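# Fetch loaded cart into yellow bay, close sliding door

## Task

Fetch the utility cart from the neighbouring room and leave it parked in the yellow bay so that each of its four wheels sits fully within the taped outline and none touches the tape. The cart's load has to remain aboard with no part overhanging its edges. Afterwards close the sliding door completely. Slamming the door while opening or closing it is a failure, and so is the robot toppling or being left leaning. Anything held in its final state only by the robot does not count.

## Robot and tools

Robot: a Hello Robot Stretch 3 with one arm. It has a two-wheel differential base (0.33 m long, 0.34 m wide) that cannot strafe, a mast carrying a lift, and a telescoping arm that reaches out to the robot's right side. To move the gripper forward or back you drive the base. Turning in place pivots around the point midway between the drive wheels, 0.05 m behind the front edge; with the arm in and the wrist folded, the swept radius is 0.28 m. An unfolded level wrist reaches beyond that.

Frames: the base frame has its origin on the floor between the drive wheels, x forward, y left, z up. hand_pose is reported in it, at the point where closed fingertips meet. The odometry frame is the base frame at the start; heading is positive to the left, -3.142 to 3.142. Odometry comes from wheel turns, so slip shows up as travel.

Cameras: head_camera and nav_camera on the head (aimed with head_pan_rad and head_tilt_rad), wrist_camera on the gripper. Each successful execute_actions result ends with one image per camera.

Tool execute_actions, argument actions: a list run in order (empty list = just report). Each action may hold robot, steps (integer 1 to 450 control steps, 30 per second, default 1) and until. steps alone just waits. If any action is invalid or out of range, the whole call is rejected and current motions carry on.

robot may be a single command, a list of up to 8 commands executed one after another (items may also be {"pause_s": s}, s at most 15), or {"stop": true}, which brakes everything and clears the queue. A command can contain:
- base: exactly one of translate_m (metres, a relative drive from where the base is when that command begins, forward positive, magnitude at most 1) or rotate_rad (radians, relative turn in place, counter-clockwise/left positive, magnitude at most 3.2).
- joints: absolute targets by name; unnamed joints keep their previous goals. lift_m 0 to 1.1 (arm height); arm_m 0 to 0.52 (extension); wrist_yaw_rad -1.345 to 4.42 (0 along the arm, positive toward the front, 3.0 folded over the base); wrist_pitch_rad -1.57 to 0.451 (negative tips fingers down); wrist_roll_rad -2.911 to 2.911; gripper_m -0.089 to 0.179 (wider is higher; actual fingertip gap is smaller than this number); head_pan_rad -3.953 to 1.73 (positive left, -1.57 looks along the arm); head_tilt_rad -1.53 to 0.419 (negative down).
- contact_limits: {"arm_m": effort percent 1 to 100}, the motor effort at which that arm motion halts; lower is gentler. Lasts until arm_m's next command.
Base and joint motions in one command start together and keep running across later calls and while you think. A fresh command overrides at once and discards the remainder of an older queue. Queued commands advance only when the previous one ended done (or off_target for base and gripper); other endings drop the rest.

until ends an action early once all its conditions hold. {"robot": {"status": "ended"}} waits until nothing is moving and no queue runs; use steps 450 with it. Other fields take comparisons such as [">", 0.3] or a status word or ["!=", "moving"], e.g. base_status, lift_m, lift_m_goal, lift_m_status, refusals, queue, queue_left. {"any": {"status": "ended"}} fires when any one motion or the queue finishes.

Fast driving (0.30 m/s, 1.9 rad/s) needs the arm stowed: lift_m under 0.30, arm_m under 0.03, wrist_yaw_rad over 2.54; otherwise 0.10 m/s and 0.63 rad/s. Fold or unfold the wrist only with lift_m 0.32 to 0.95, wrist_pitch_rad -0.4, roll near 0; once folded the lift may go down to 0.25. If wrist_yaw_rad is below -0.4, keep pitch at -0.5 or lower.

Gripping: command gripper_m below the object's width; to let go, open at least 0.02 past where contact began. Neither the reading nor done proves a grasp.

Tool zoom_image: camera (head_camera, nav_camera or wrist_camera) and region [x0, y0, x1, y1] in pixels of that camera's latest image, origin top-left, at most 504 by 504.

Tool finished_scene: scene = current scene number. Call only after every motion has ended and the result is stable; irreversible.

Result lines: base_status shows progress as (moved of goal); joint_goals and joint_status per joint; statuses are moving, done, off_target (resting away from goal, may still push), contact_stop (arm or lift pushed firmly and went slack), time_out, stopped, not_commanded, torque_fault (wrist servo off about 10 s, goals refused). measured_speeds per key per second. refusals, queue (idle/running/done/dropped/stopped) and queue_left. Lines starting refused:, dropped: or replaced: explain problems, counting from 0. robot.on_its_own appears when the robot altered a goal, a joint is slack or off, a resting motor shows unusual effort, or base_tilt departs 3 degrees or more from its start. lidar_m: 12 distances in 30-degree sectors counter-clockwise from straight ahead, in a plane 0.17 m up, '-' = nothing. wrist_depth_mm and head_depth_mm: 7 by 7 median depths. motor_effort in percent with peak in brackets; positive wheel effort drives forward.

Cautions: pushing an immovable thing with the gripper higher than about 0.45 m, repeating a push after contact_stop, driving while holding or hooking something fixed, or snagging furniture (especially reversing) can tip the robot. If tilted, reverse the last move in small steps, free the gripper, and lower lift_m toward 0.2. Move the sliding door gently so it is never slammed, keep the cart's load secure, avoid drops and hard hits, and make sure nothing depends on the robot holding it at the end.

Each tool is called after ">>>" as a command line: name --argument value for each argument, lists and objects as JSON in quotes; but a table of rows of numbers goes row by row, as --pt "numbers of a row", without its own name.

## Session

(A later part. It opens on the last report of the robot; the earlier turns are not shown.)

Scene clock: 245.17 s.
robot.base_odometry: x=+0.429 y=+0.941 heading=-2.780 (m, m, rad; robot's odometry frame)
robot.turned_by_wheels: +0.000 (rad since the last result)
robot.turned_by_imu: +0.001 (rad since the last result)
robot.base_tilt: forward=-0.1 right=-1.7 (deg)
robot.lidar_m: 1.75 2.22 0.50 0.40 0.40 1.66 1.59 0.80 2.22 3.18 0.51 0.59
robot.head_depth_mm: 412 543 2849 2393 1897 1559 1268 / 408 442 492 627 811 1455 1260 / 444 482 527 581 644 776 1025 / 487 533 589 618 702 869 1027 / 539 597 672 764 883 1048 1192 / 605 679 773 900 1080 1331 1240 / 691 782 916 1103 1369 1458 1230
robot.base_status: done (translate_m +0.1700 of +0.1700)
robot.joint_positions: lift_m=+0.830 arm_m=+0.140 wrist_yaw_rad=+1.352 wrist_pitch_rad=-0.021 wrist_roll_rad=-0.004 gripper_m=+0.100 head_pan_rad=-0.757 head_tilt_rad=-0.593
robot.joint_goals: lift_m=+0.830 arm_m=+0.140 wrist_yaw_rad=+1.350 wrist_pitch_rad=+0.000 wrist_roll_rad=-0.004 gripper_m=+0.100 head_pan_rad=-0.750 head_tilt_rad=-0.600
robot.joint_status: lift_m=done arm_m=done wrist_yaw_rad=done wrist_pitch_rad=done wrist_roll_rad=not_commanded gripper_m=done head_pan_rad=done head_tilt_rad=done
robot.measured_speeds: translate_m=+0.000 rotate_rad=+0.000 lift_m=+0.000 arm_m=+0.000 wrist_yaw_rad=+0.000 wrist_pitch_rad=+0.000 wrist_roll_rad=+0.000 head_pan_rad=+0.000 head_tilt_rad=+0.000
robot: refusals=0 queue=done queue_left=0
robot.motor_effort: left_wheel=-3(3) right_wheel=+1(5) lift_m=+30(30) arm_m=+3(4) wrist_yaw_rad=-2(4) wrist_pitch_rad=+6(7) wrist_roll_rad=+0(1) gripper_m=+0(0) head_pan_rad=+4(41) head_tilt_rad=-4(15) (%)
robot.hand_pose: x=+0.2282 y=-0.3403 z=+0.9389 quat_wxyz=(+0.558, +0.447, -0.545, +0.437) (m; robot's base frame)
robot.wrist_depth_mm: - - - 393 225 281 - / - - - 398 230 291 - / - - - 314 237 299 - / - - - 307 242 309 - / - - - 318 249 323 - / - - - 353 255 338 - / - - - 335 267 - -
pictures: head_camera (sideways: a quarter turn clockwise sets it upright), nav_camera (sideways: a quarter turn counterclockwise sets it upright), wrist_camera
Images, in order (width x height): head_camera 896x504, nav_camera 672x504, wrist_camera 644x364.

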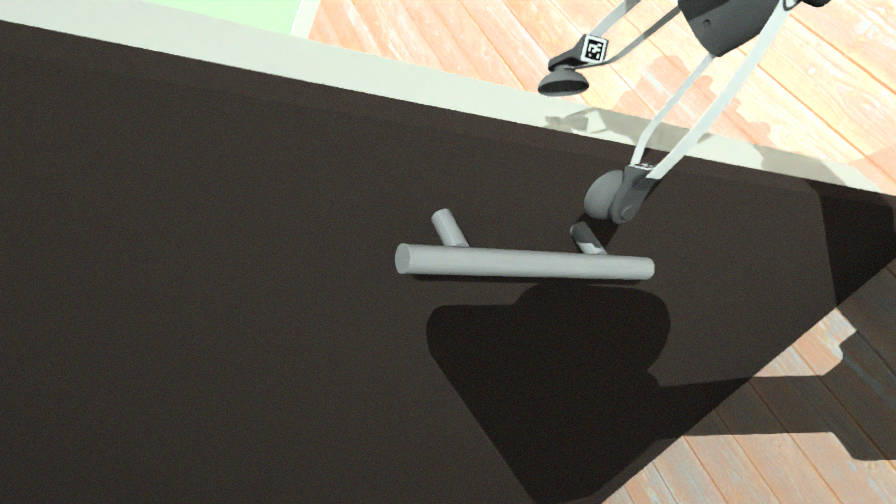

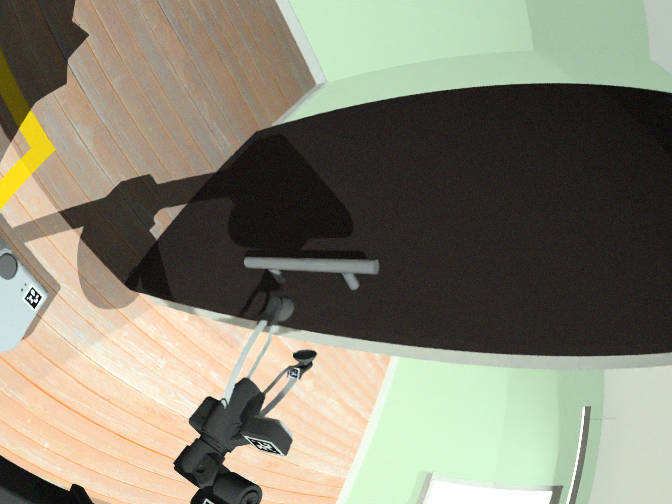

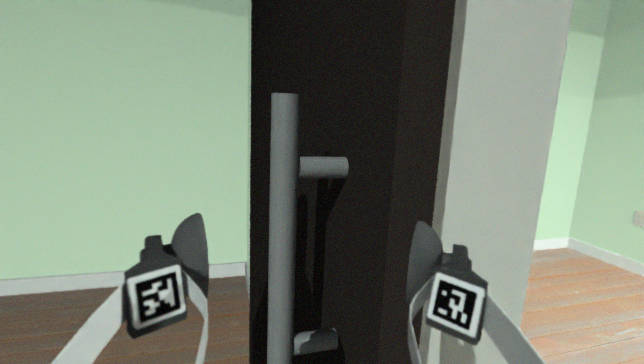

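>>> execute_actions --actions '[{"robot":[{"joints":{"arm_m":0.145,"gripper_m":0.065}},{"base":{"translate_m":0.09}}],"steps":300,"until":{"robot":{"status":"ended"}}}]'

Scene clock: 248.63 s.
robot.base_odometry: x=+0.345 y=+0.909 heading=-2.780 (m, m, rad; robot's odometry frame)
robot.turned_by_wheels: +0.000 (rad since the last result)
robot.turned_by_imu: +0.001 (rad since the last result)
robot.base_tilt: forward=+0.0 right=-1.7 (deg)
robot.lidar_m: 1.75 2.13 1.61 0.43 0.43 0.47 1.68 0.87 2.34 3.17 0.46 0.58
robot.head_depth_mm: 375 402 433 477 685 1495 1272 / 406 438 475 520 578 658 1179 / 442 480 525 551 597 719 848 / 485 531 588 657 751 863 1018 / 538 598 667 756 883 1045 1201 / 605 677 772 902 1077 1325 1243 / 686 782 916 1095 1365 1453 1234
robot.base_status: done (translate_m +0.0900 of +0.0900)
robot.joint_positions: lift_m=+0.830 arm_m=+0.145 wrist_yaw_rad=+1.352 wrist_pitch_rad=-0.021 wrist_roll_rad=-0.004 gripper_m=+0.065 head_pan_rad=-0.757 head_tilt_rad=-0.593
robot.joint_goals: lift_m=+0.830 arm_m=+0.145 wrist_yaw_rad=+1.350 wrist_pitch_rad=+0.000 wrist_roll_rad=-0.004 gripper_m=+0.065 head_pan_rad=-0.750 head_tilt_rad=-0.600
robot.joint_status: lift_m=done arm_m=done wrist_yaw_rad=done wrist_pitch_rad=done wrist_roll_rad=not_commanded gripper_m=done head_pan_rad=done head_tilt_rad=done
robot.measured_speeds: translate_m=+0.000 rotate_rad=+0.000 lift_m=+0.000 arm_m=+0.000 wrist_yaw_rad=+0.000 wrist_pitch_rad=+0.000 wrist_roll_rad=+0.000 head_pan_rad=+0.000 head_tilt_rad=+0.000
robot: refusals=0 queue=done queue_left=0
robot.motor_effort: left_wheel=-2(4) right_wheel=+1(5) lift_m=+30(30) arm_m=+3(3) wrist_yaw_rad=-2(2) wrist_pitch_rad=+6(6) wrist_roll_rad=-1(0) gripper_m=-1(81) head_pan_rad=+3(4) head_tilt_rad=-4(4) (%)
robot.hand_pose: x=+0.2282 y=-0.3453 z=+0.9389 quat_wxyz=(+0.558, +0.447, -0.545, +0.437) (m; robot's base frame)
robot.wrist_depth_mm: - - - 365 196 138 193 / - - - 328 195 142 199 / - - - 210 198 146 209 / - - - 218 198 150 217 / - - - 274 185 155 225 / - - - 273 - 159 235 / - - - 274 199 168 246
pictures: head_camera (sideways: a quarter turn clockwise sets it upright), nav_camera (sideways: a quarter turn counterclockwise sets it upright), wrist_camera
Images, in order (width x height): head_camera 896x504, nav_camera 672x504, wrist_camera 644x364.

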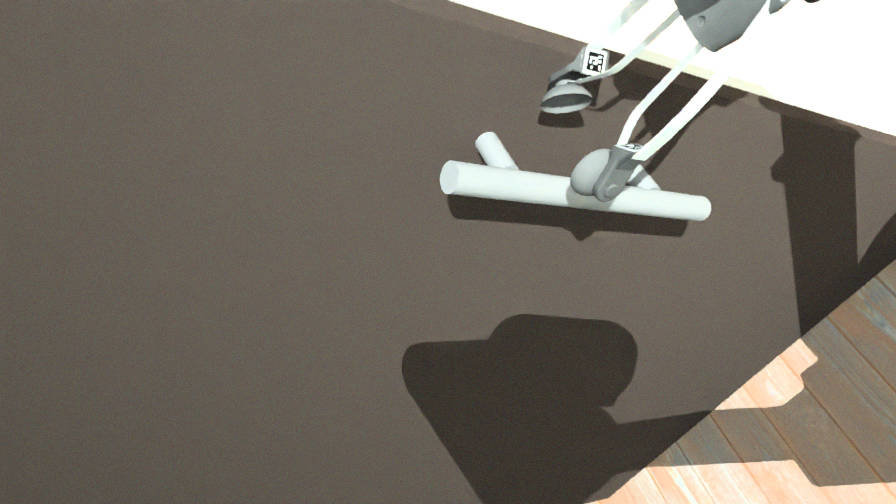

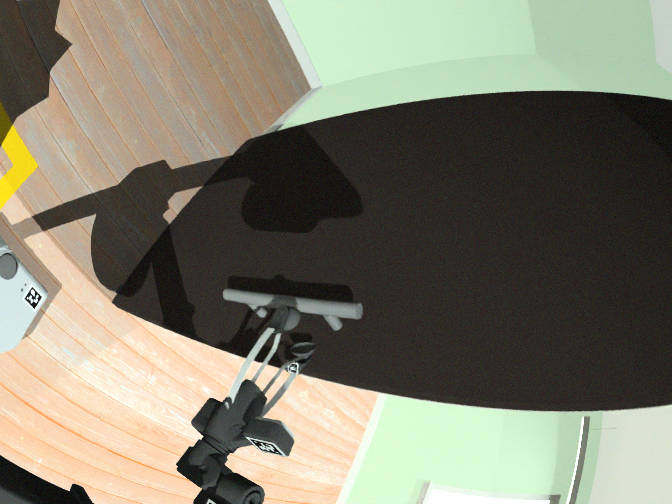

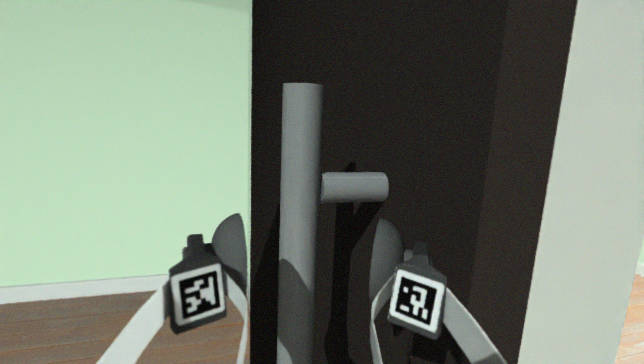

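>>> execute_actions --actions '[{"robot":[{"base":{"translate_m":0.09},"joints":{"arm_m":0.135}}],"steps":300,"until":{"robot":{"status":"ended"}}}]'

Scene clock: 250.83 s.
robot.base_odometry: x=+0.261 y=+0.877 heading=-2.780 (m, m, rad; robot's odometry frame)
robot.turned_by_wheels: +0.000 (rad since the last result)
robot.turned_by_imu: +0.000 (rad since the last result)
robot.base_tilt: forward=+0.0 right=-1.7 (deg)
robot.lidar_m: 1.74 2.05 1.60 0.47 0.47 0.51 1.77 0.95 2.48 0.43 0.43 0.58
robot.head_depth_mm: 372 399 430 465 497 567 664 / 403 434 472 512 502 590 714 / 439 477 521 576 632 733 837 / 482 527 584 652 737 857 1010 / 534 590 664 750 873 1036 1190 / 597 671 765 889 1065 1318 1238 / 679 778 905 1085 1349 1445 1239
robot.base_status: done (translate_m +0.0900 of +0.0900)
robot.joint_positions: lift_m=+0.830 arm_m=+0.135 wrist_yaw_rad=+1.337 wrist_pitch_rad=-0.030 wrist_roll_rad=-0.004 gripper_m=+0.065 head_pan_rad=-0.757 head_tilt_rad=-0.593
robot.joint_goals: lift_m=+0.830 arm_m=+0.135 wrist_yaw_rad=+1.350 wrist_pitch_rad=+0.000 wrist_roll_rad=-0.004 gripper_m=+0.065 head_pan_rad=-0.750 head_tilt_rad=-0.600
robot.joint_status: lift_m=done arm_m=done wrist_yaw_rad=done wrist_pitch_rad=done wrist_roll_rad=not_commanded gripper_m=done head_pan_rad=done head_tilt_rad=done
robot.measured_speeds: translate_m=+0.000 rotate_rad=+0.000 lift_m=+0.000 arm_m=+0.000 wrist_yaw_rad=+0.000 wrist_pitch_rad=+0.000 wrist_roll_rad=+0.000 head_pan_rad=+0.000 head_tilt_rad=+0.000
robot: refusals=0 queue=done queue_left=0
robot.motor_effort: left_wheel=-5(7) right_wheel=+3(10) lift_m=+30(30) arm_m=-4(4) wrist_yaw_rad=+12(13) wrist_pitch_rad=+9(15) wrist_roll_rad=-1(1) gripper_m=-3(4) head_pan_rad=+5(4) head_tilt_rad=-4(4) (%)
robot.hand_pose: x=+0.2271 y=-0.3394 z=+0.9366 quat_wxyz=(+0.563, +0.446, -0.547, +0.431) (m; robot's base frame)
robot.wrist_depth_mm: - - - 361 198 135 103 / - - - 368 166 136 104 / - - - 362 176 137 104 / - - - 369 167 137 104 / - - - 376 133 137 104 / - - 971 378 - 138 104 / - - - 140 191 132 104
pictures: head_camera (sideways: a quarter turn clockwise sets it upright), nav_camera (sideways: a quarter turn counterclockwise sets it upright), wrist_camera
Images, in order (width x height): head_camera 896x504, nav_camera 672x504, wrist_camera 644x364.

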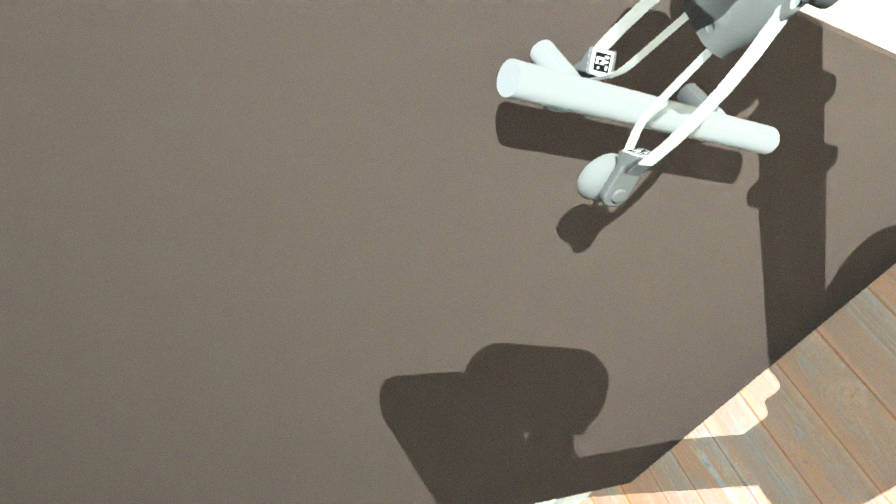

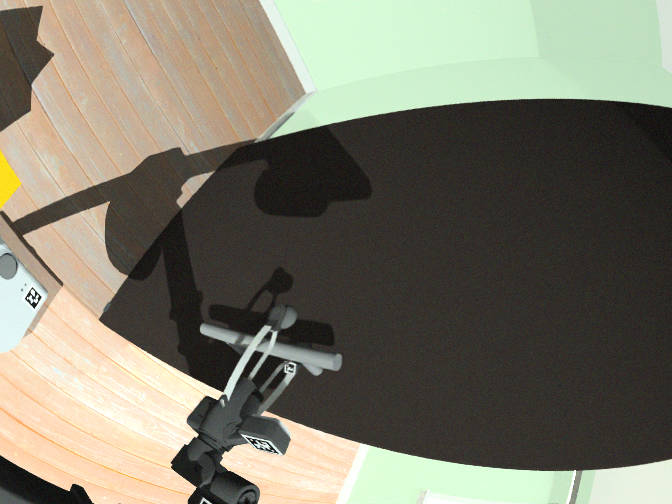

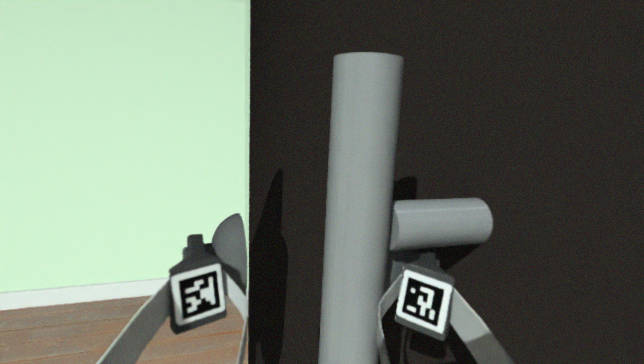

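Right finger is in the gap. Close and pull.

>>> execute_actions --actions '[{"robot":[{"joints":{"gripper_m":-0.03}},{"pause_s":0.4},{"base":{"translate_m":-0.4}}],"steps":300,"until":{"robot":{"status":"ended"}}}]'

Scene clock: 257.93 s.
robot.base_odometry: x=+0.635 y=+1.019 heading=-2.780 (m, m, rad; robot's odometry frame)
robot.turned_by_wheels: +0.000 (rad since the last result)
robot.turned_by_imu: +0.002 (rad since the last result)
robot.base_tilt: forward=+0.0 right=-1.6 (deg)
robot.lidar_m: 1.77 2.21 0.40 0.33 0.82 1.43 1.37 0.67 0.64 0.43 0.43 0.59
robot.head_depth_mm: 378 405 436 473 496 578 656 / 409 441 478 523 545 588 723 / 444 483 529 583 653 739 853 / 490 536 589 664 751 871 1023 / 542 601 673 762 888 1050 1190 / 607 682 776 903 1078 1337 1236 / 692 790 919 1096 1379 1445 1244
robot.base_status: done (translate_m -0.4000 of -0.4000)
robot.joint_positions: lift_m=+0.830 arm_m=+0.135 wrist_yaw_rad=+1.228 wrist_pitch_rad=-0.028 wrist_roll_rad=-0.004 gripper_m=-0.023 head_pan_rad=-0.757 head_tilt_rad=-0.593
robot.joint_goals: lift_m=+0.830 arm_m=+0.135 wrist_yaw_rad=+1.230 wrist_pitch_rad=+0.000 wrist_roll_rad=-0.004 gripper_m=-0.024 head_pan_rad=-0.750 head_tilt_rad=-0.600
robot.joint_status: lift_m=done arm_m=done wrist_yaw_rad=done wrist_pitch_rad=done wrist_roll_rad=not_commanded gripper_m=done head_pan_rad=done head_tilt_rad=done
robot.measured_speeds: translate_m=+0.000 rotate_rad=+0.000 lift_m=+0.000 arm_m=+0.000 wrist_yaw_rad=+0.000 wrist_pitch_rad=+0.000 wrist_roll_rad=+0.000 head_pan_rad=+0.000 head_tilt_rad=+0.000
robot: refusals=0 queue=done queue_left=0
robot.on_its_own: wrist_yaw_rad is held at +1.230, not at your +1.350, by its stall guard, which is not easing now; gripper_m is held at -0.024, not at your -0.030, by its stall guard, which is not easing now
robot.motor_effort: left_wheel=-2(7) right_wheel=+0(18) lift_m=+30(30) arm_m=-5(8) wrist_yaw_rad=+2(57) wrist_pitch_rad=+8(9) wrist_roll_rad=-1(0) gripper_m=-20(96) head_pan_rad=+4(4) head_tilt_rad=-4(4) (%)
robot.hand_pose: x=+0.2192 y=-0.3662 z=+0.9372 quat_wxyz=(+0.585, +0.415, -0.571, +0.400) (m; robot's base frame)
robot.wrist_depth_mm: - - 626 257 161 117 92 / - - 642 110 161 118 92 / - - 654 114 164 119 93 / - - 712 117 157 119 93 / - - 939 121 141 120 94 / - - - 123 156 120 94 / - - 700 130 180 121 95
pictures: head_camera (sideways: a quarter turn clockwise sets it upright), nav_camera (sideways: a quarter turn counterclockwise sets it upright), wrist_camera
Images, in order (width x height): head_camera 896x504, nav_camera 672x504, wrist_camera 644x364.

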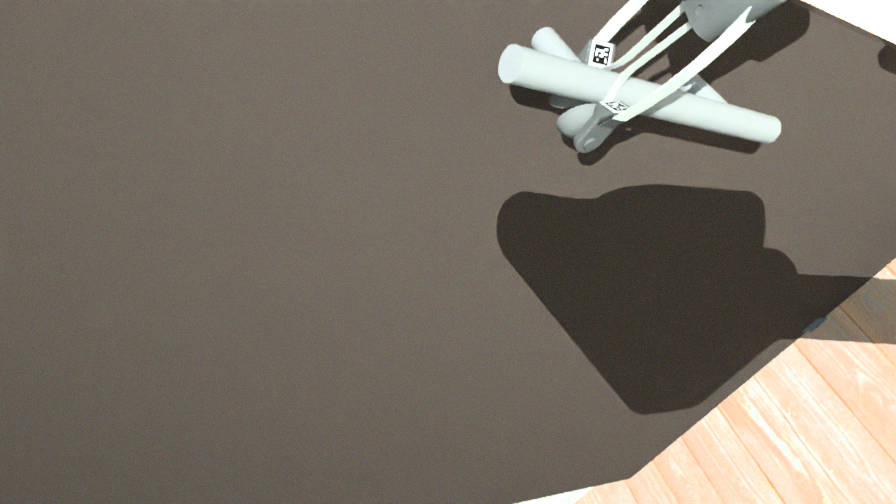

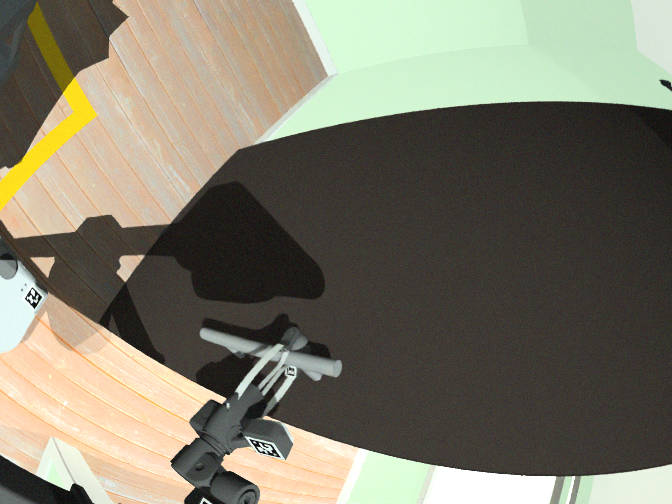

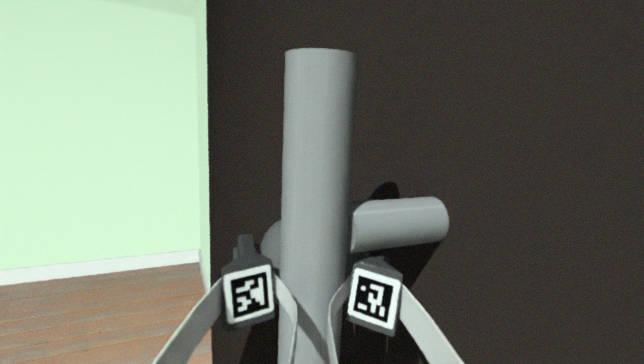

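>>> execute_actions --actions '[{"robot":{"base":{"translate_m":-0.45},"joints":{"head_pan_rad":-1.9,"head_tilt_rad":-0.6}},"steps":300,"until":{"robot":{"status":"ended"}}}]'

Scene clock: 263.47 s.
robot.base_odometry: x=+1.055 y=+1.178 heading=-2.780 (m, m, rad; robot's odometry frame)
robot.turned_by_wheels: +0.000 (rad since the last result)
robot.turned_by_imu: +0.001 (rad since the last result)
robot.base_tilt: forward=-0.1 right=-1.6 (deg)
robot.lidar_m: 1.79 0.53 0.56 0.85 1.34 0.96 0.93 0.70 0.50 0.44 0.44 0.60
robot.head_depth_mm: 455 510 578 667 792 969 1179 / 440 488 552 635 746 875 - / 425 471 530 604 690 - - / 410 453 506 576 - 795 967 / 397 438 488 551 - 774 898 / 386 423 467 522 577 - 827 / 368 401 440 496 589 - 1222
robot.base_status: done (translate_m -0.4500 of -0.4500)
robot.joint_positions: lift_m=+0.830 arm_m=+0.135 wrist_yaw_rad=+1.208 wrist_pitch_rad=-0.027 wrist_roll_rad=-0.004 gripper_m=-0.023 head_pan_rad=-1.893 head_tilt_rad=-0.593
robot.joint_goals: lift_m=+0.830 arm_m=+0.135 wrist_yaw_rad=+1.230 wrist_pitch_rad=+0.000 wrist_roll_rad=-0.004 gripper_m=-0.024 head_pan_rad=-1.900 head_tilt_rad=-0.600
robot.joint_status: lift_m=done arm_m=done wrist_yaw_rad=done wrist_pitch_rad=done wrist_roll_rad=not_commanded gripper_m=done head_pan_rad=done head_tilt_rad=done
robot.measured_speeds: translate_m=+0.000 rotate_rad=+0.000 lift_m=+0.000 arm_m=+0.000 wrist_yaw_rad=+0.000 wrist_pitch_rad=+0.000 wrist_roll_rad=+0.000 head_pan_rad=+0.000 head_tilt_rad=+0.000
robot: refusals=0 queue=done queue_left=0
robot.on_its_own: wrist_yaw_rad is held at +1.230, not at your +1.350, by its stall guard, which is not easing now; gripper_m is held at -0.024, not at your -0.030, by its stall guard, which is not easing now; wrist_yaw_rad is at rest, and its effort (+21) is outside its rest range (-12 to +12)
robot.motor_effort: left_wheel=-3(7) right_wheel=-1(20) lift_m=+30(30) arm_m=-5(5) wrist_yaw_rad=+21(21) wrist_pitch_rad=+8(8) wrist_roll_rad=+0(1) gripper_m=-21(22) head_pan_rad=-6(46) head_tilt_rad=-4(4) (%)
robot.hand_pose: x=+0.2175 y=-0.3710 z=+0.9374 quat_wxyz=(+0.589, +0.409, -0.575, +0.394) (m; robot's base frame)
robot.wrist_depth_mm: - - 575 253 162 119 94 / - - 600 110 164 120 95 / - - 617 114 165 121 95 / - - 641 117 159 121 96 / - - 816 121 142 122 96 / - - - 123 153 123 96 / - - 578 134 180 123 97
pictures: head_camera (sideways: a quarter turn clockwise sets it upright), nav_camera (sideways: a quarter turn counterclockwise sets it upright), wrist_camera
Images, in order (width x height): head_camera 896x504, nav_camera 672x504, wrist_camera 644x364.

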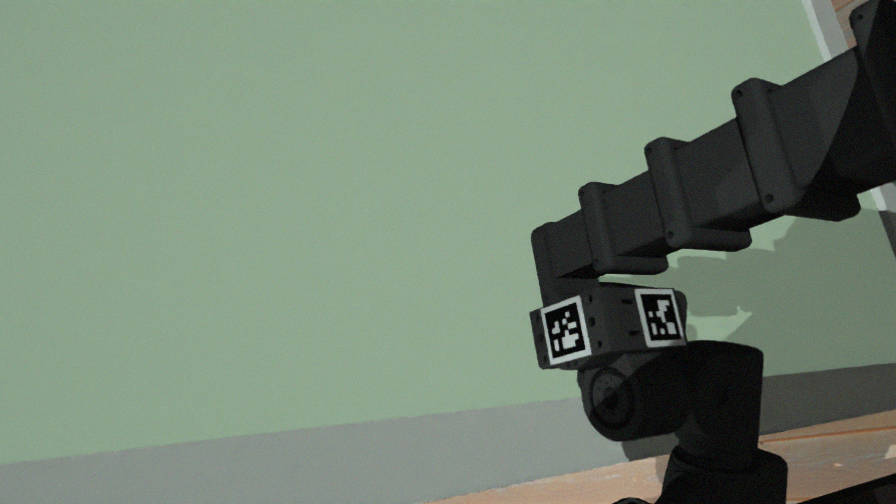

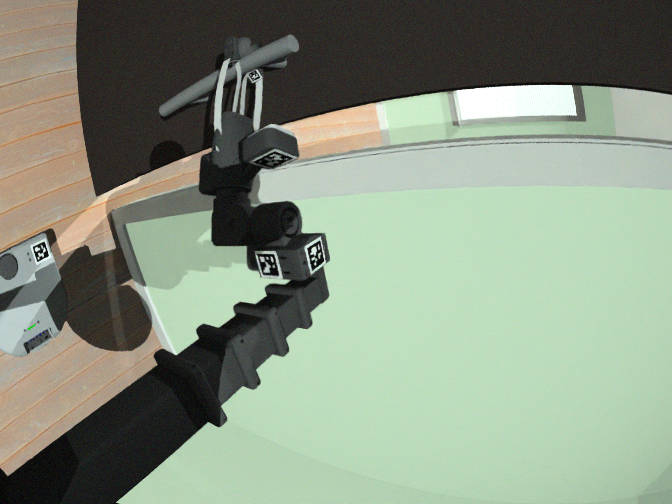

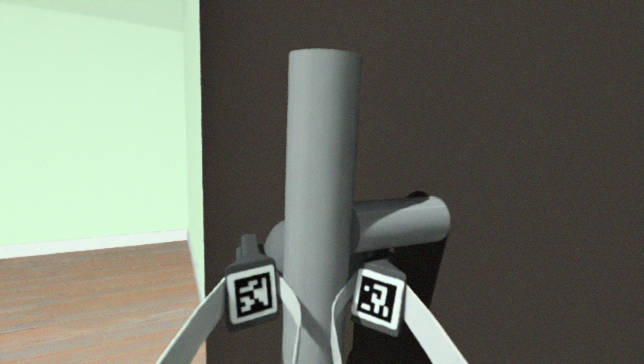

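>>> execute_actions --actions '[{"robot":{"base":{"translate_m":-0.11},"joints":{"head_pan_rad":-1.2,"head_tilt_rad":-0.8}},"steps":300,"until":{"robot":{"status":"ended"}}}]'

Scene clock: 266.13 s.
robot.base_odometry: x=+1.158 y=+1.217 heading=-2.779 (m, m, rad; robot's odometry frame)
robot.turned_by_wheels: +0.000 (rad since the last result)
robot.turned_by_imu: +0.001 (rad since the last result)
robot.base_tilt: forward=+0.0 right=-1.7 (deg)
robot.lidar_m: 1.80 0.62 0.66 1.53 1.17 0.85 0.81 0.70 0.51 0.44 0.44 0.60
robot.head_depth_mm: 387 434 494 561 - 855 1084 / 374 441 512 592 734 917 1119 / 361 408 478 542 817 995 1143 / 374 424 494 583 736 950 1152 / 388 443 505 560 781 1049 1149 / 404 465 547 668 851 1169 1144 / 421 488 579 712 922 1248 1142
robot.base_status: done (translate_m -0.1100 of -0.1100)
robot.joint_positions: lift_m=+0.830 arm_m=+0.135 wrist_yaw_rad=+1.190 wrist_pitch_rad=-0.028 wrist_roll_rad=-0.004 gripper_m=-0.023 head_pan_rad=-1.207 head_tilt_rad=-0.790
robot.joint_goals: lift_m=+0.830 arm_m=+0.135 wrist_yaw_rad=+1.187 wrist_pitch_rad=+0.000 wrist_roll_rad=-0.004 gripper_m=-0.024 head_pan_rad=-1.200 head_tilt_rad=-0.800
robot.joint_status: lift_m=done arm_m=done wrist_yaw_rad=done wrist_pitch_rad=done wrist_roll_rad=not_commanded gripper_m=done head_pan_rad=done head_tilt_rad=done
robot.measured_speeds: translate_m=+0.000 rotate_rad=+0.000 lift_m=+0.000 arm_m=+0.000 wrist_yaw_rad=+0.000 wrist_pitch_rad=+0.000 wrist_roll_rad=+0.000 head_pan_rad=+0.000 head_tilt_rad=+0.000
robot: refusals=0 queue=done queue_left=0
robot.on_its_own: wrist_yaw_rad is held at +1.187, not at your +1.350, by its stall guard, which is not easing now; gripper_m is held at -0.024, not at your -0.030, by its stall guard, which is not easing now
robot.motor_effort: left_wheel=-1(7) right_wheel=-2(19) lift_m=+30(30) arm_m=-6(5) wrist_yaw_rad=-3(26) wrist_pitch_rad=+8(8) wrist_roll_rad=+0(0) gripper_m=-20(23) head_pan_rad=+4(45) head_tilt_rad=-6(21) (%)
robot.hand_pose: x=+0.2158 y=-0.3754 z=+0.9373 quat_wxyz=(+0.593, +0.404, -0.578, +0.389) (m; robot's base frame)
robot.wrist_depth_mm: - - 532 244 159 118 94 / - - 530 110 161 118 94 / - - 559 114 162 120 95 / - - 579 117 156 120 95 / - - 736 120 142 121 95 / - - - 123 155 122 96 / - - 600 129 178 123 96
pictures: head_camera (sideways: a quarter turn clockwise sets it upright), nav_camera (sideways: a quarter turn counterclockwise sets it upright), wrist_camera
Images, in order (width x height): head_camera 896x504, nav_camera 672x504, wrist_camera 644x364.

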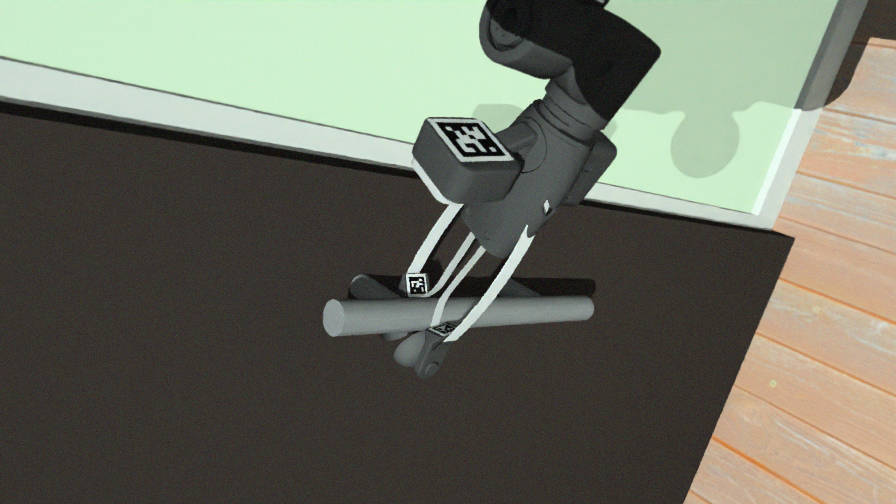

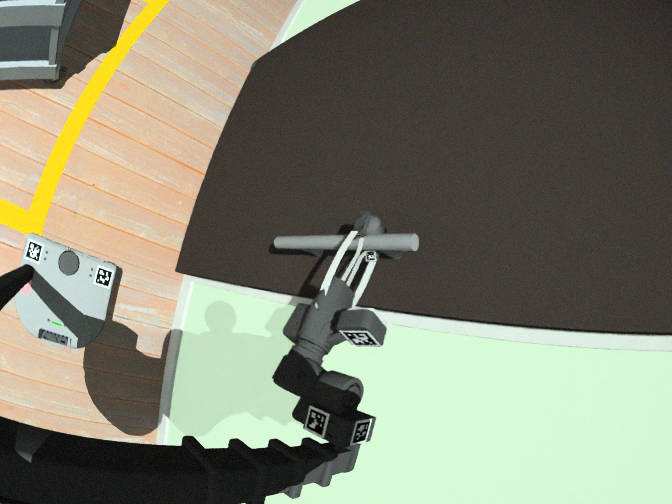

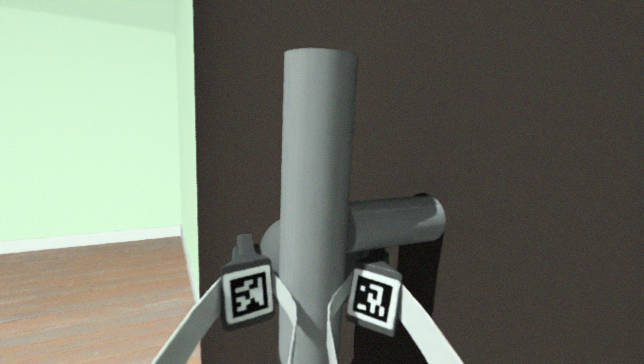

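>>> execute_actions --actions '[{"robot":{"base":{"translate_m":-0.04},"joints":{"head_pan_rad":-0.75,"head_tilt_rad":-0.75}},"steps":100,"until":{"robot":{"status":"ended"}}}]'

Scene clock: 267.67 s.
robot.base_odometry: x=+1.196 y=+1.231 heading=-2.779 (m, m, rad; robot's odometry frame)
robot.turned_by_wheels: +0.001 (rad since the last result)
robot.turned_by_imu: +0.001 (rad since the last result)
robot.base_tilt: forward=+1.6 right=-1.6 (deg)
robot.lidar_m: 1.81 0.65 0.70 1.53 1.13 0.81 0.78 0.70 0.51 0.46 0.44 0.60
robot.head_depth_mm: 393 430 471 486 610 742 926 / 426 469 522 569 633 794 1054 / 466 516 582 667 783 942 1119 / 513 579 659 771 927 1157 1157 / 569 652 760 913 1133 1290 1153 / 642 747 892 1107 1417 1296 1145 / 738 875 1086 1427 1517 1288 1138
robot.base_status: done (translate_m -0.0399 of -0.0400)
robot.joint_positions: lift_m=+0.830 arm_m=+0.135 wrist_yaw_rad=+1.189 wrist_pitch_rad=-0.005 wrist_roll_rad=-0.004 gripper_m=-0.020 head_pan_rad=-0.757 head_tilt_rad=-0.754
robot.joint_goals: lift_m=+0.830 arm_m=+0.135 wrist_yaw_rad=+1.187 wrist_pitch_rad=+0.000 wrist_roll_rad=-0.004 gripper_m=-0.021 head_pan_rad=-0.750 head_tilt_rad=-0.750
robot.joint_status: lift_m=done arm_m=done wrist_yaw_rad=done wrist_pitch_rad=done wrist_roll_rad=not_commanded gripper_m=done head_pan_rad=done head_tilt_rad=done
robot.measured_speeds: translate_m=+0.000 rotate_rad=+0.000 lift_m=+0.000 arm_m=+0.000 wrist_yaw_rad=+0.000 wrist_pitch_rad=+0.000 wrist_roll_rad=+0.000 head_pan_rad=+0.000 head_tilt_rad=+0.000
robot: refusals=0 queue=done queue_left=0
robot.on_its_own: wrist_yaw_rad is held at +1.187, not at your +1.350, by its stall guard, which is not easing now; gripper_m is held at -0.021, not at your -0.030, by its stall guard, which is not easing now; right_wheel is at rest, and its effort (-21) is outside its rest range (-18 to +18)
robot.motor_effort: left_wheel=+5(11) right_wheel=-21(31) lift_m=+30(31) arm_m=-5(5) wrist_yaw_rad=-2(3) wrist_pitch_rad=+2(8) wrist_roll_rad=+0(0) gripper_m=-20(21) head_pan_rad=+4(36) head_tilt_rad=+2(8) (%)
robot.hand_pose: x=+0.2163 y=-0.3758 z=+0.9430 quat_wxyz=(+0.589, +0.397, -0.583, +0.395) (m; robot's base frame)
robot.wrist_depth_mm: - - 548 248 160 119 94 / - - 557 113 162 119 94 / - - 571 116 164 120 95 / - - 561 119 156 120 95 / - - 748 122 144 121 96 / - - 985 124 151 122 96 / - - 526 130 178 123 96
pictures: head_camera (sideways: a quarter turn clockwise sets it upright), nav_camera (sideways: a quarter turn counterclockwise sets it upright), wrist_camera
Images, in order (width x height): head_camera 896x504, nav_camera 672x504, wrist_camera 644x364.

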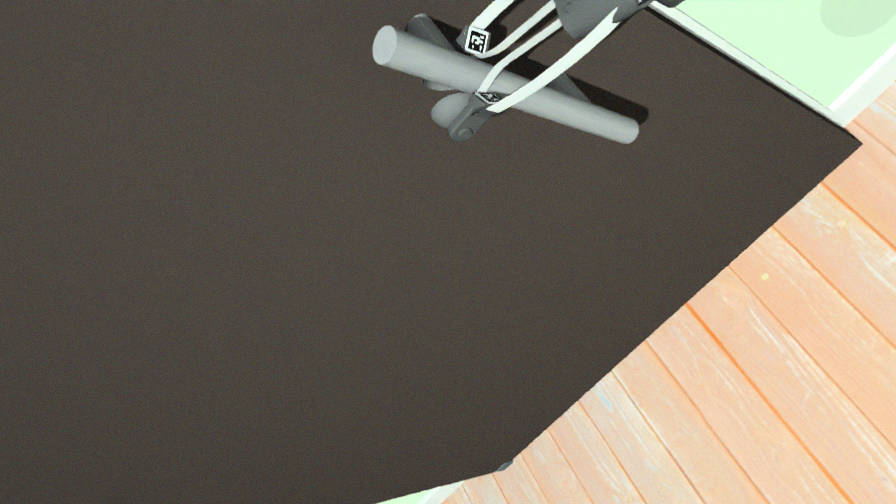

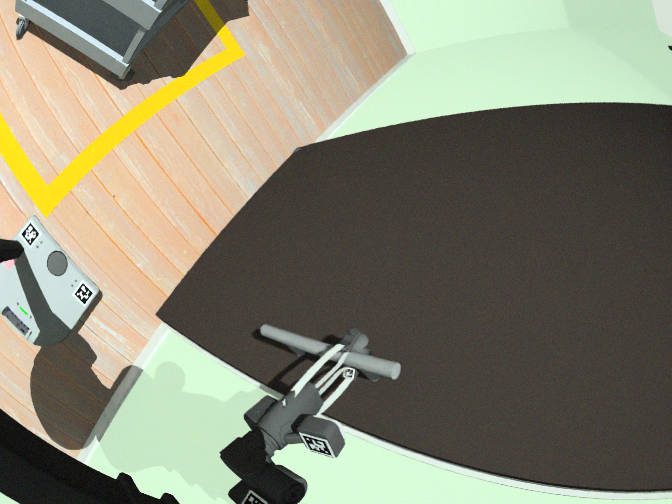

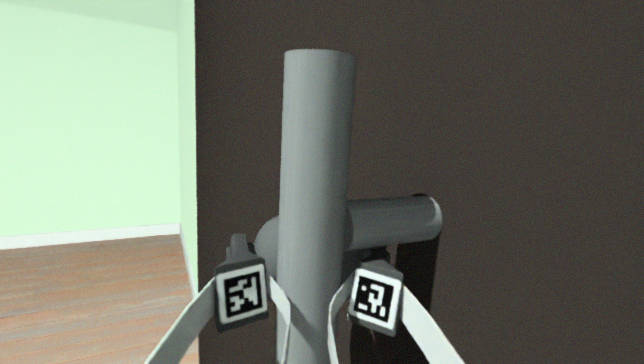

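>>> execute_actions --actions '[{"robot":[{"base":{"translate_m":0.015}},{"joints":{"gripper_m":0.065}},{"base":{"translate_m":-0.16}},{"joints":{"arm_m":0}}],"steps":300,"until":{"robot":{"status":"ended"}}}]'

Scene clock: 276.13 s.
robot.base_odometry: x=+1.331 y=+1.283 heading=-2.779 (m, m, rad; robot's odometry frame)
robot.turned_by_wheels: -0.001 (rad since the last result)
robot.turned_by_imu: -0.001 (rad since the last result)
robot.base_tilt: forward=-0.1 right=-1.6 (deg)
robot.lidar_m: 1.81 0.78 0.85 1.53 0.91 0.66 0.63 0.66 0.51 0.49 0.50 0.61
robot.head_depth_mm: 405 467 540 609 687 750 - / 431 475 534 637 763 873 - / 471 524 584 675 802 968 1167 / 518 581 654 748 898 1186 1166 / 577 656 767 917 1150 1309 1158 / 648 755 904 1133 1441 1322 1151 / 745 882 1101 1434 1540 1316 1151
robot.base_status: done (translate_m -0.1600 of -0.1600)
robot.joint_positions: lift_m=+0.830 arm_m=+0.000 wrist_yaw_rad=+1.189 wrist_pitch_rad=-0.023 wrist_roll_rad=-0.004 gripper_m=+0.065 head_pan_rad=-0.756 head_tilt_rad=-0.752
robot.joint_goals: lift_m=+0.830 arm_m=+0.000 wrist_yaw_rad=+1.187 wrist_pitch_rad=+0.000 wrist_roll_rad=-0.004 gripper_m=+0.065 head_pan_rad=-0.750 head_tilt_rad=-0.750
robot.joint_status: lift_m=done arm_m=done wrist_yaw_rad=done wrist_pitch_rad=done wrist_roll_rad=not_commanded gripper_m=done head_pan_rad=done head_tilt_rad=done
robot.measured_speeds: translate_m=+0.000 rotate_rad=+0.000 lift_m=+0.000 arm_m=+0.000 wrist_yaw_rad=+0.000 wrist_pitch_rad=+0.000 wrist_roll_rad=+0.000 head_pan_rad=+0.000 head_tilt_rad=+0.000
robot: refusals=0 queue=done queue_left=0
robot.on_its_own: wrist_yaw_rad is held at +1.187, not at your +1.350, by its stall guard, which is not easing now
robot.motor_effort: left_wheel=-1(15) right_wheel=+0(24) lift_m=+30(30) arm_m=-4(5) wrist_yaw_rad=-3(11) wrist_pitch_rad=+7(18) wrist_roll_rad=-1(1) gripper_m=+0(81) head_pan_rad=+4(4) head_tilt_rad=+1(2) (%)
robot.hand_pose: x=+0.2159 y=-0.2405 z=+0.9386 quat_wxyz=(+0.592, +0.402, -0.580, +0.390) (m; robot's base frame)
robot.wrist_depth_mm: - - - 559 365 281 263 / - - - 573 366 286 263 / - - - 569 349 295 264 / - - - 582 356 302 265 / - - - 607 354 312 269 / - - - 601 - 317 267 / - - - 600 383 330 269
pictures: head_camera (sideways: a quarter turn clockwise sets it upright), nav_camera (sideways: a quarter turn counterclockwise sets it upright), wrist_camera
Images, in order (width x height): head_camera 896x504, nav_camera 672x504, wrist_camera 644x364.

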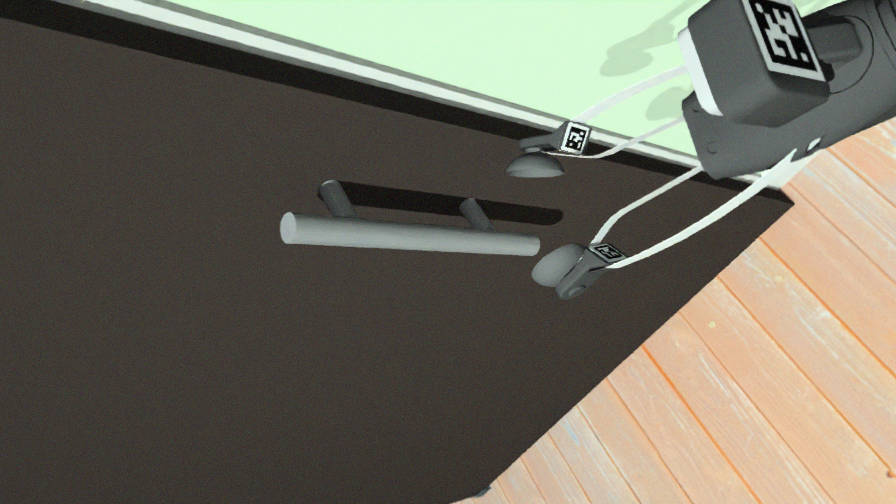

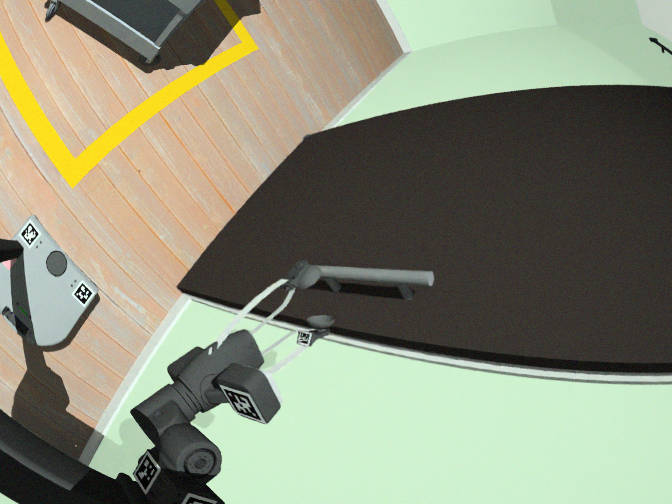

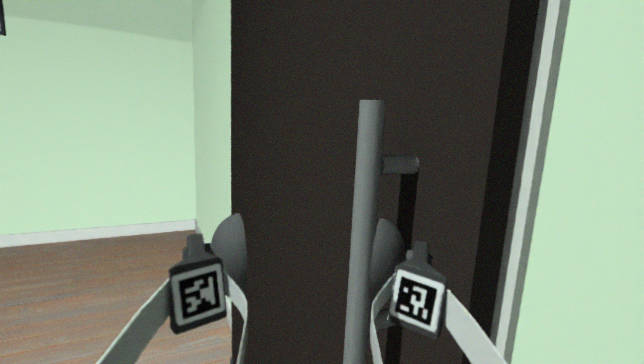

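>>> finished_scene --scene 1

The scene is finished: the task was done.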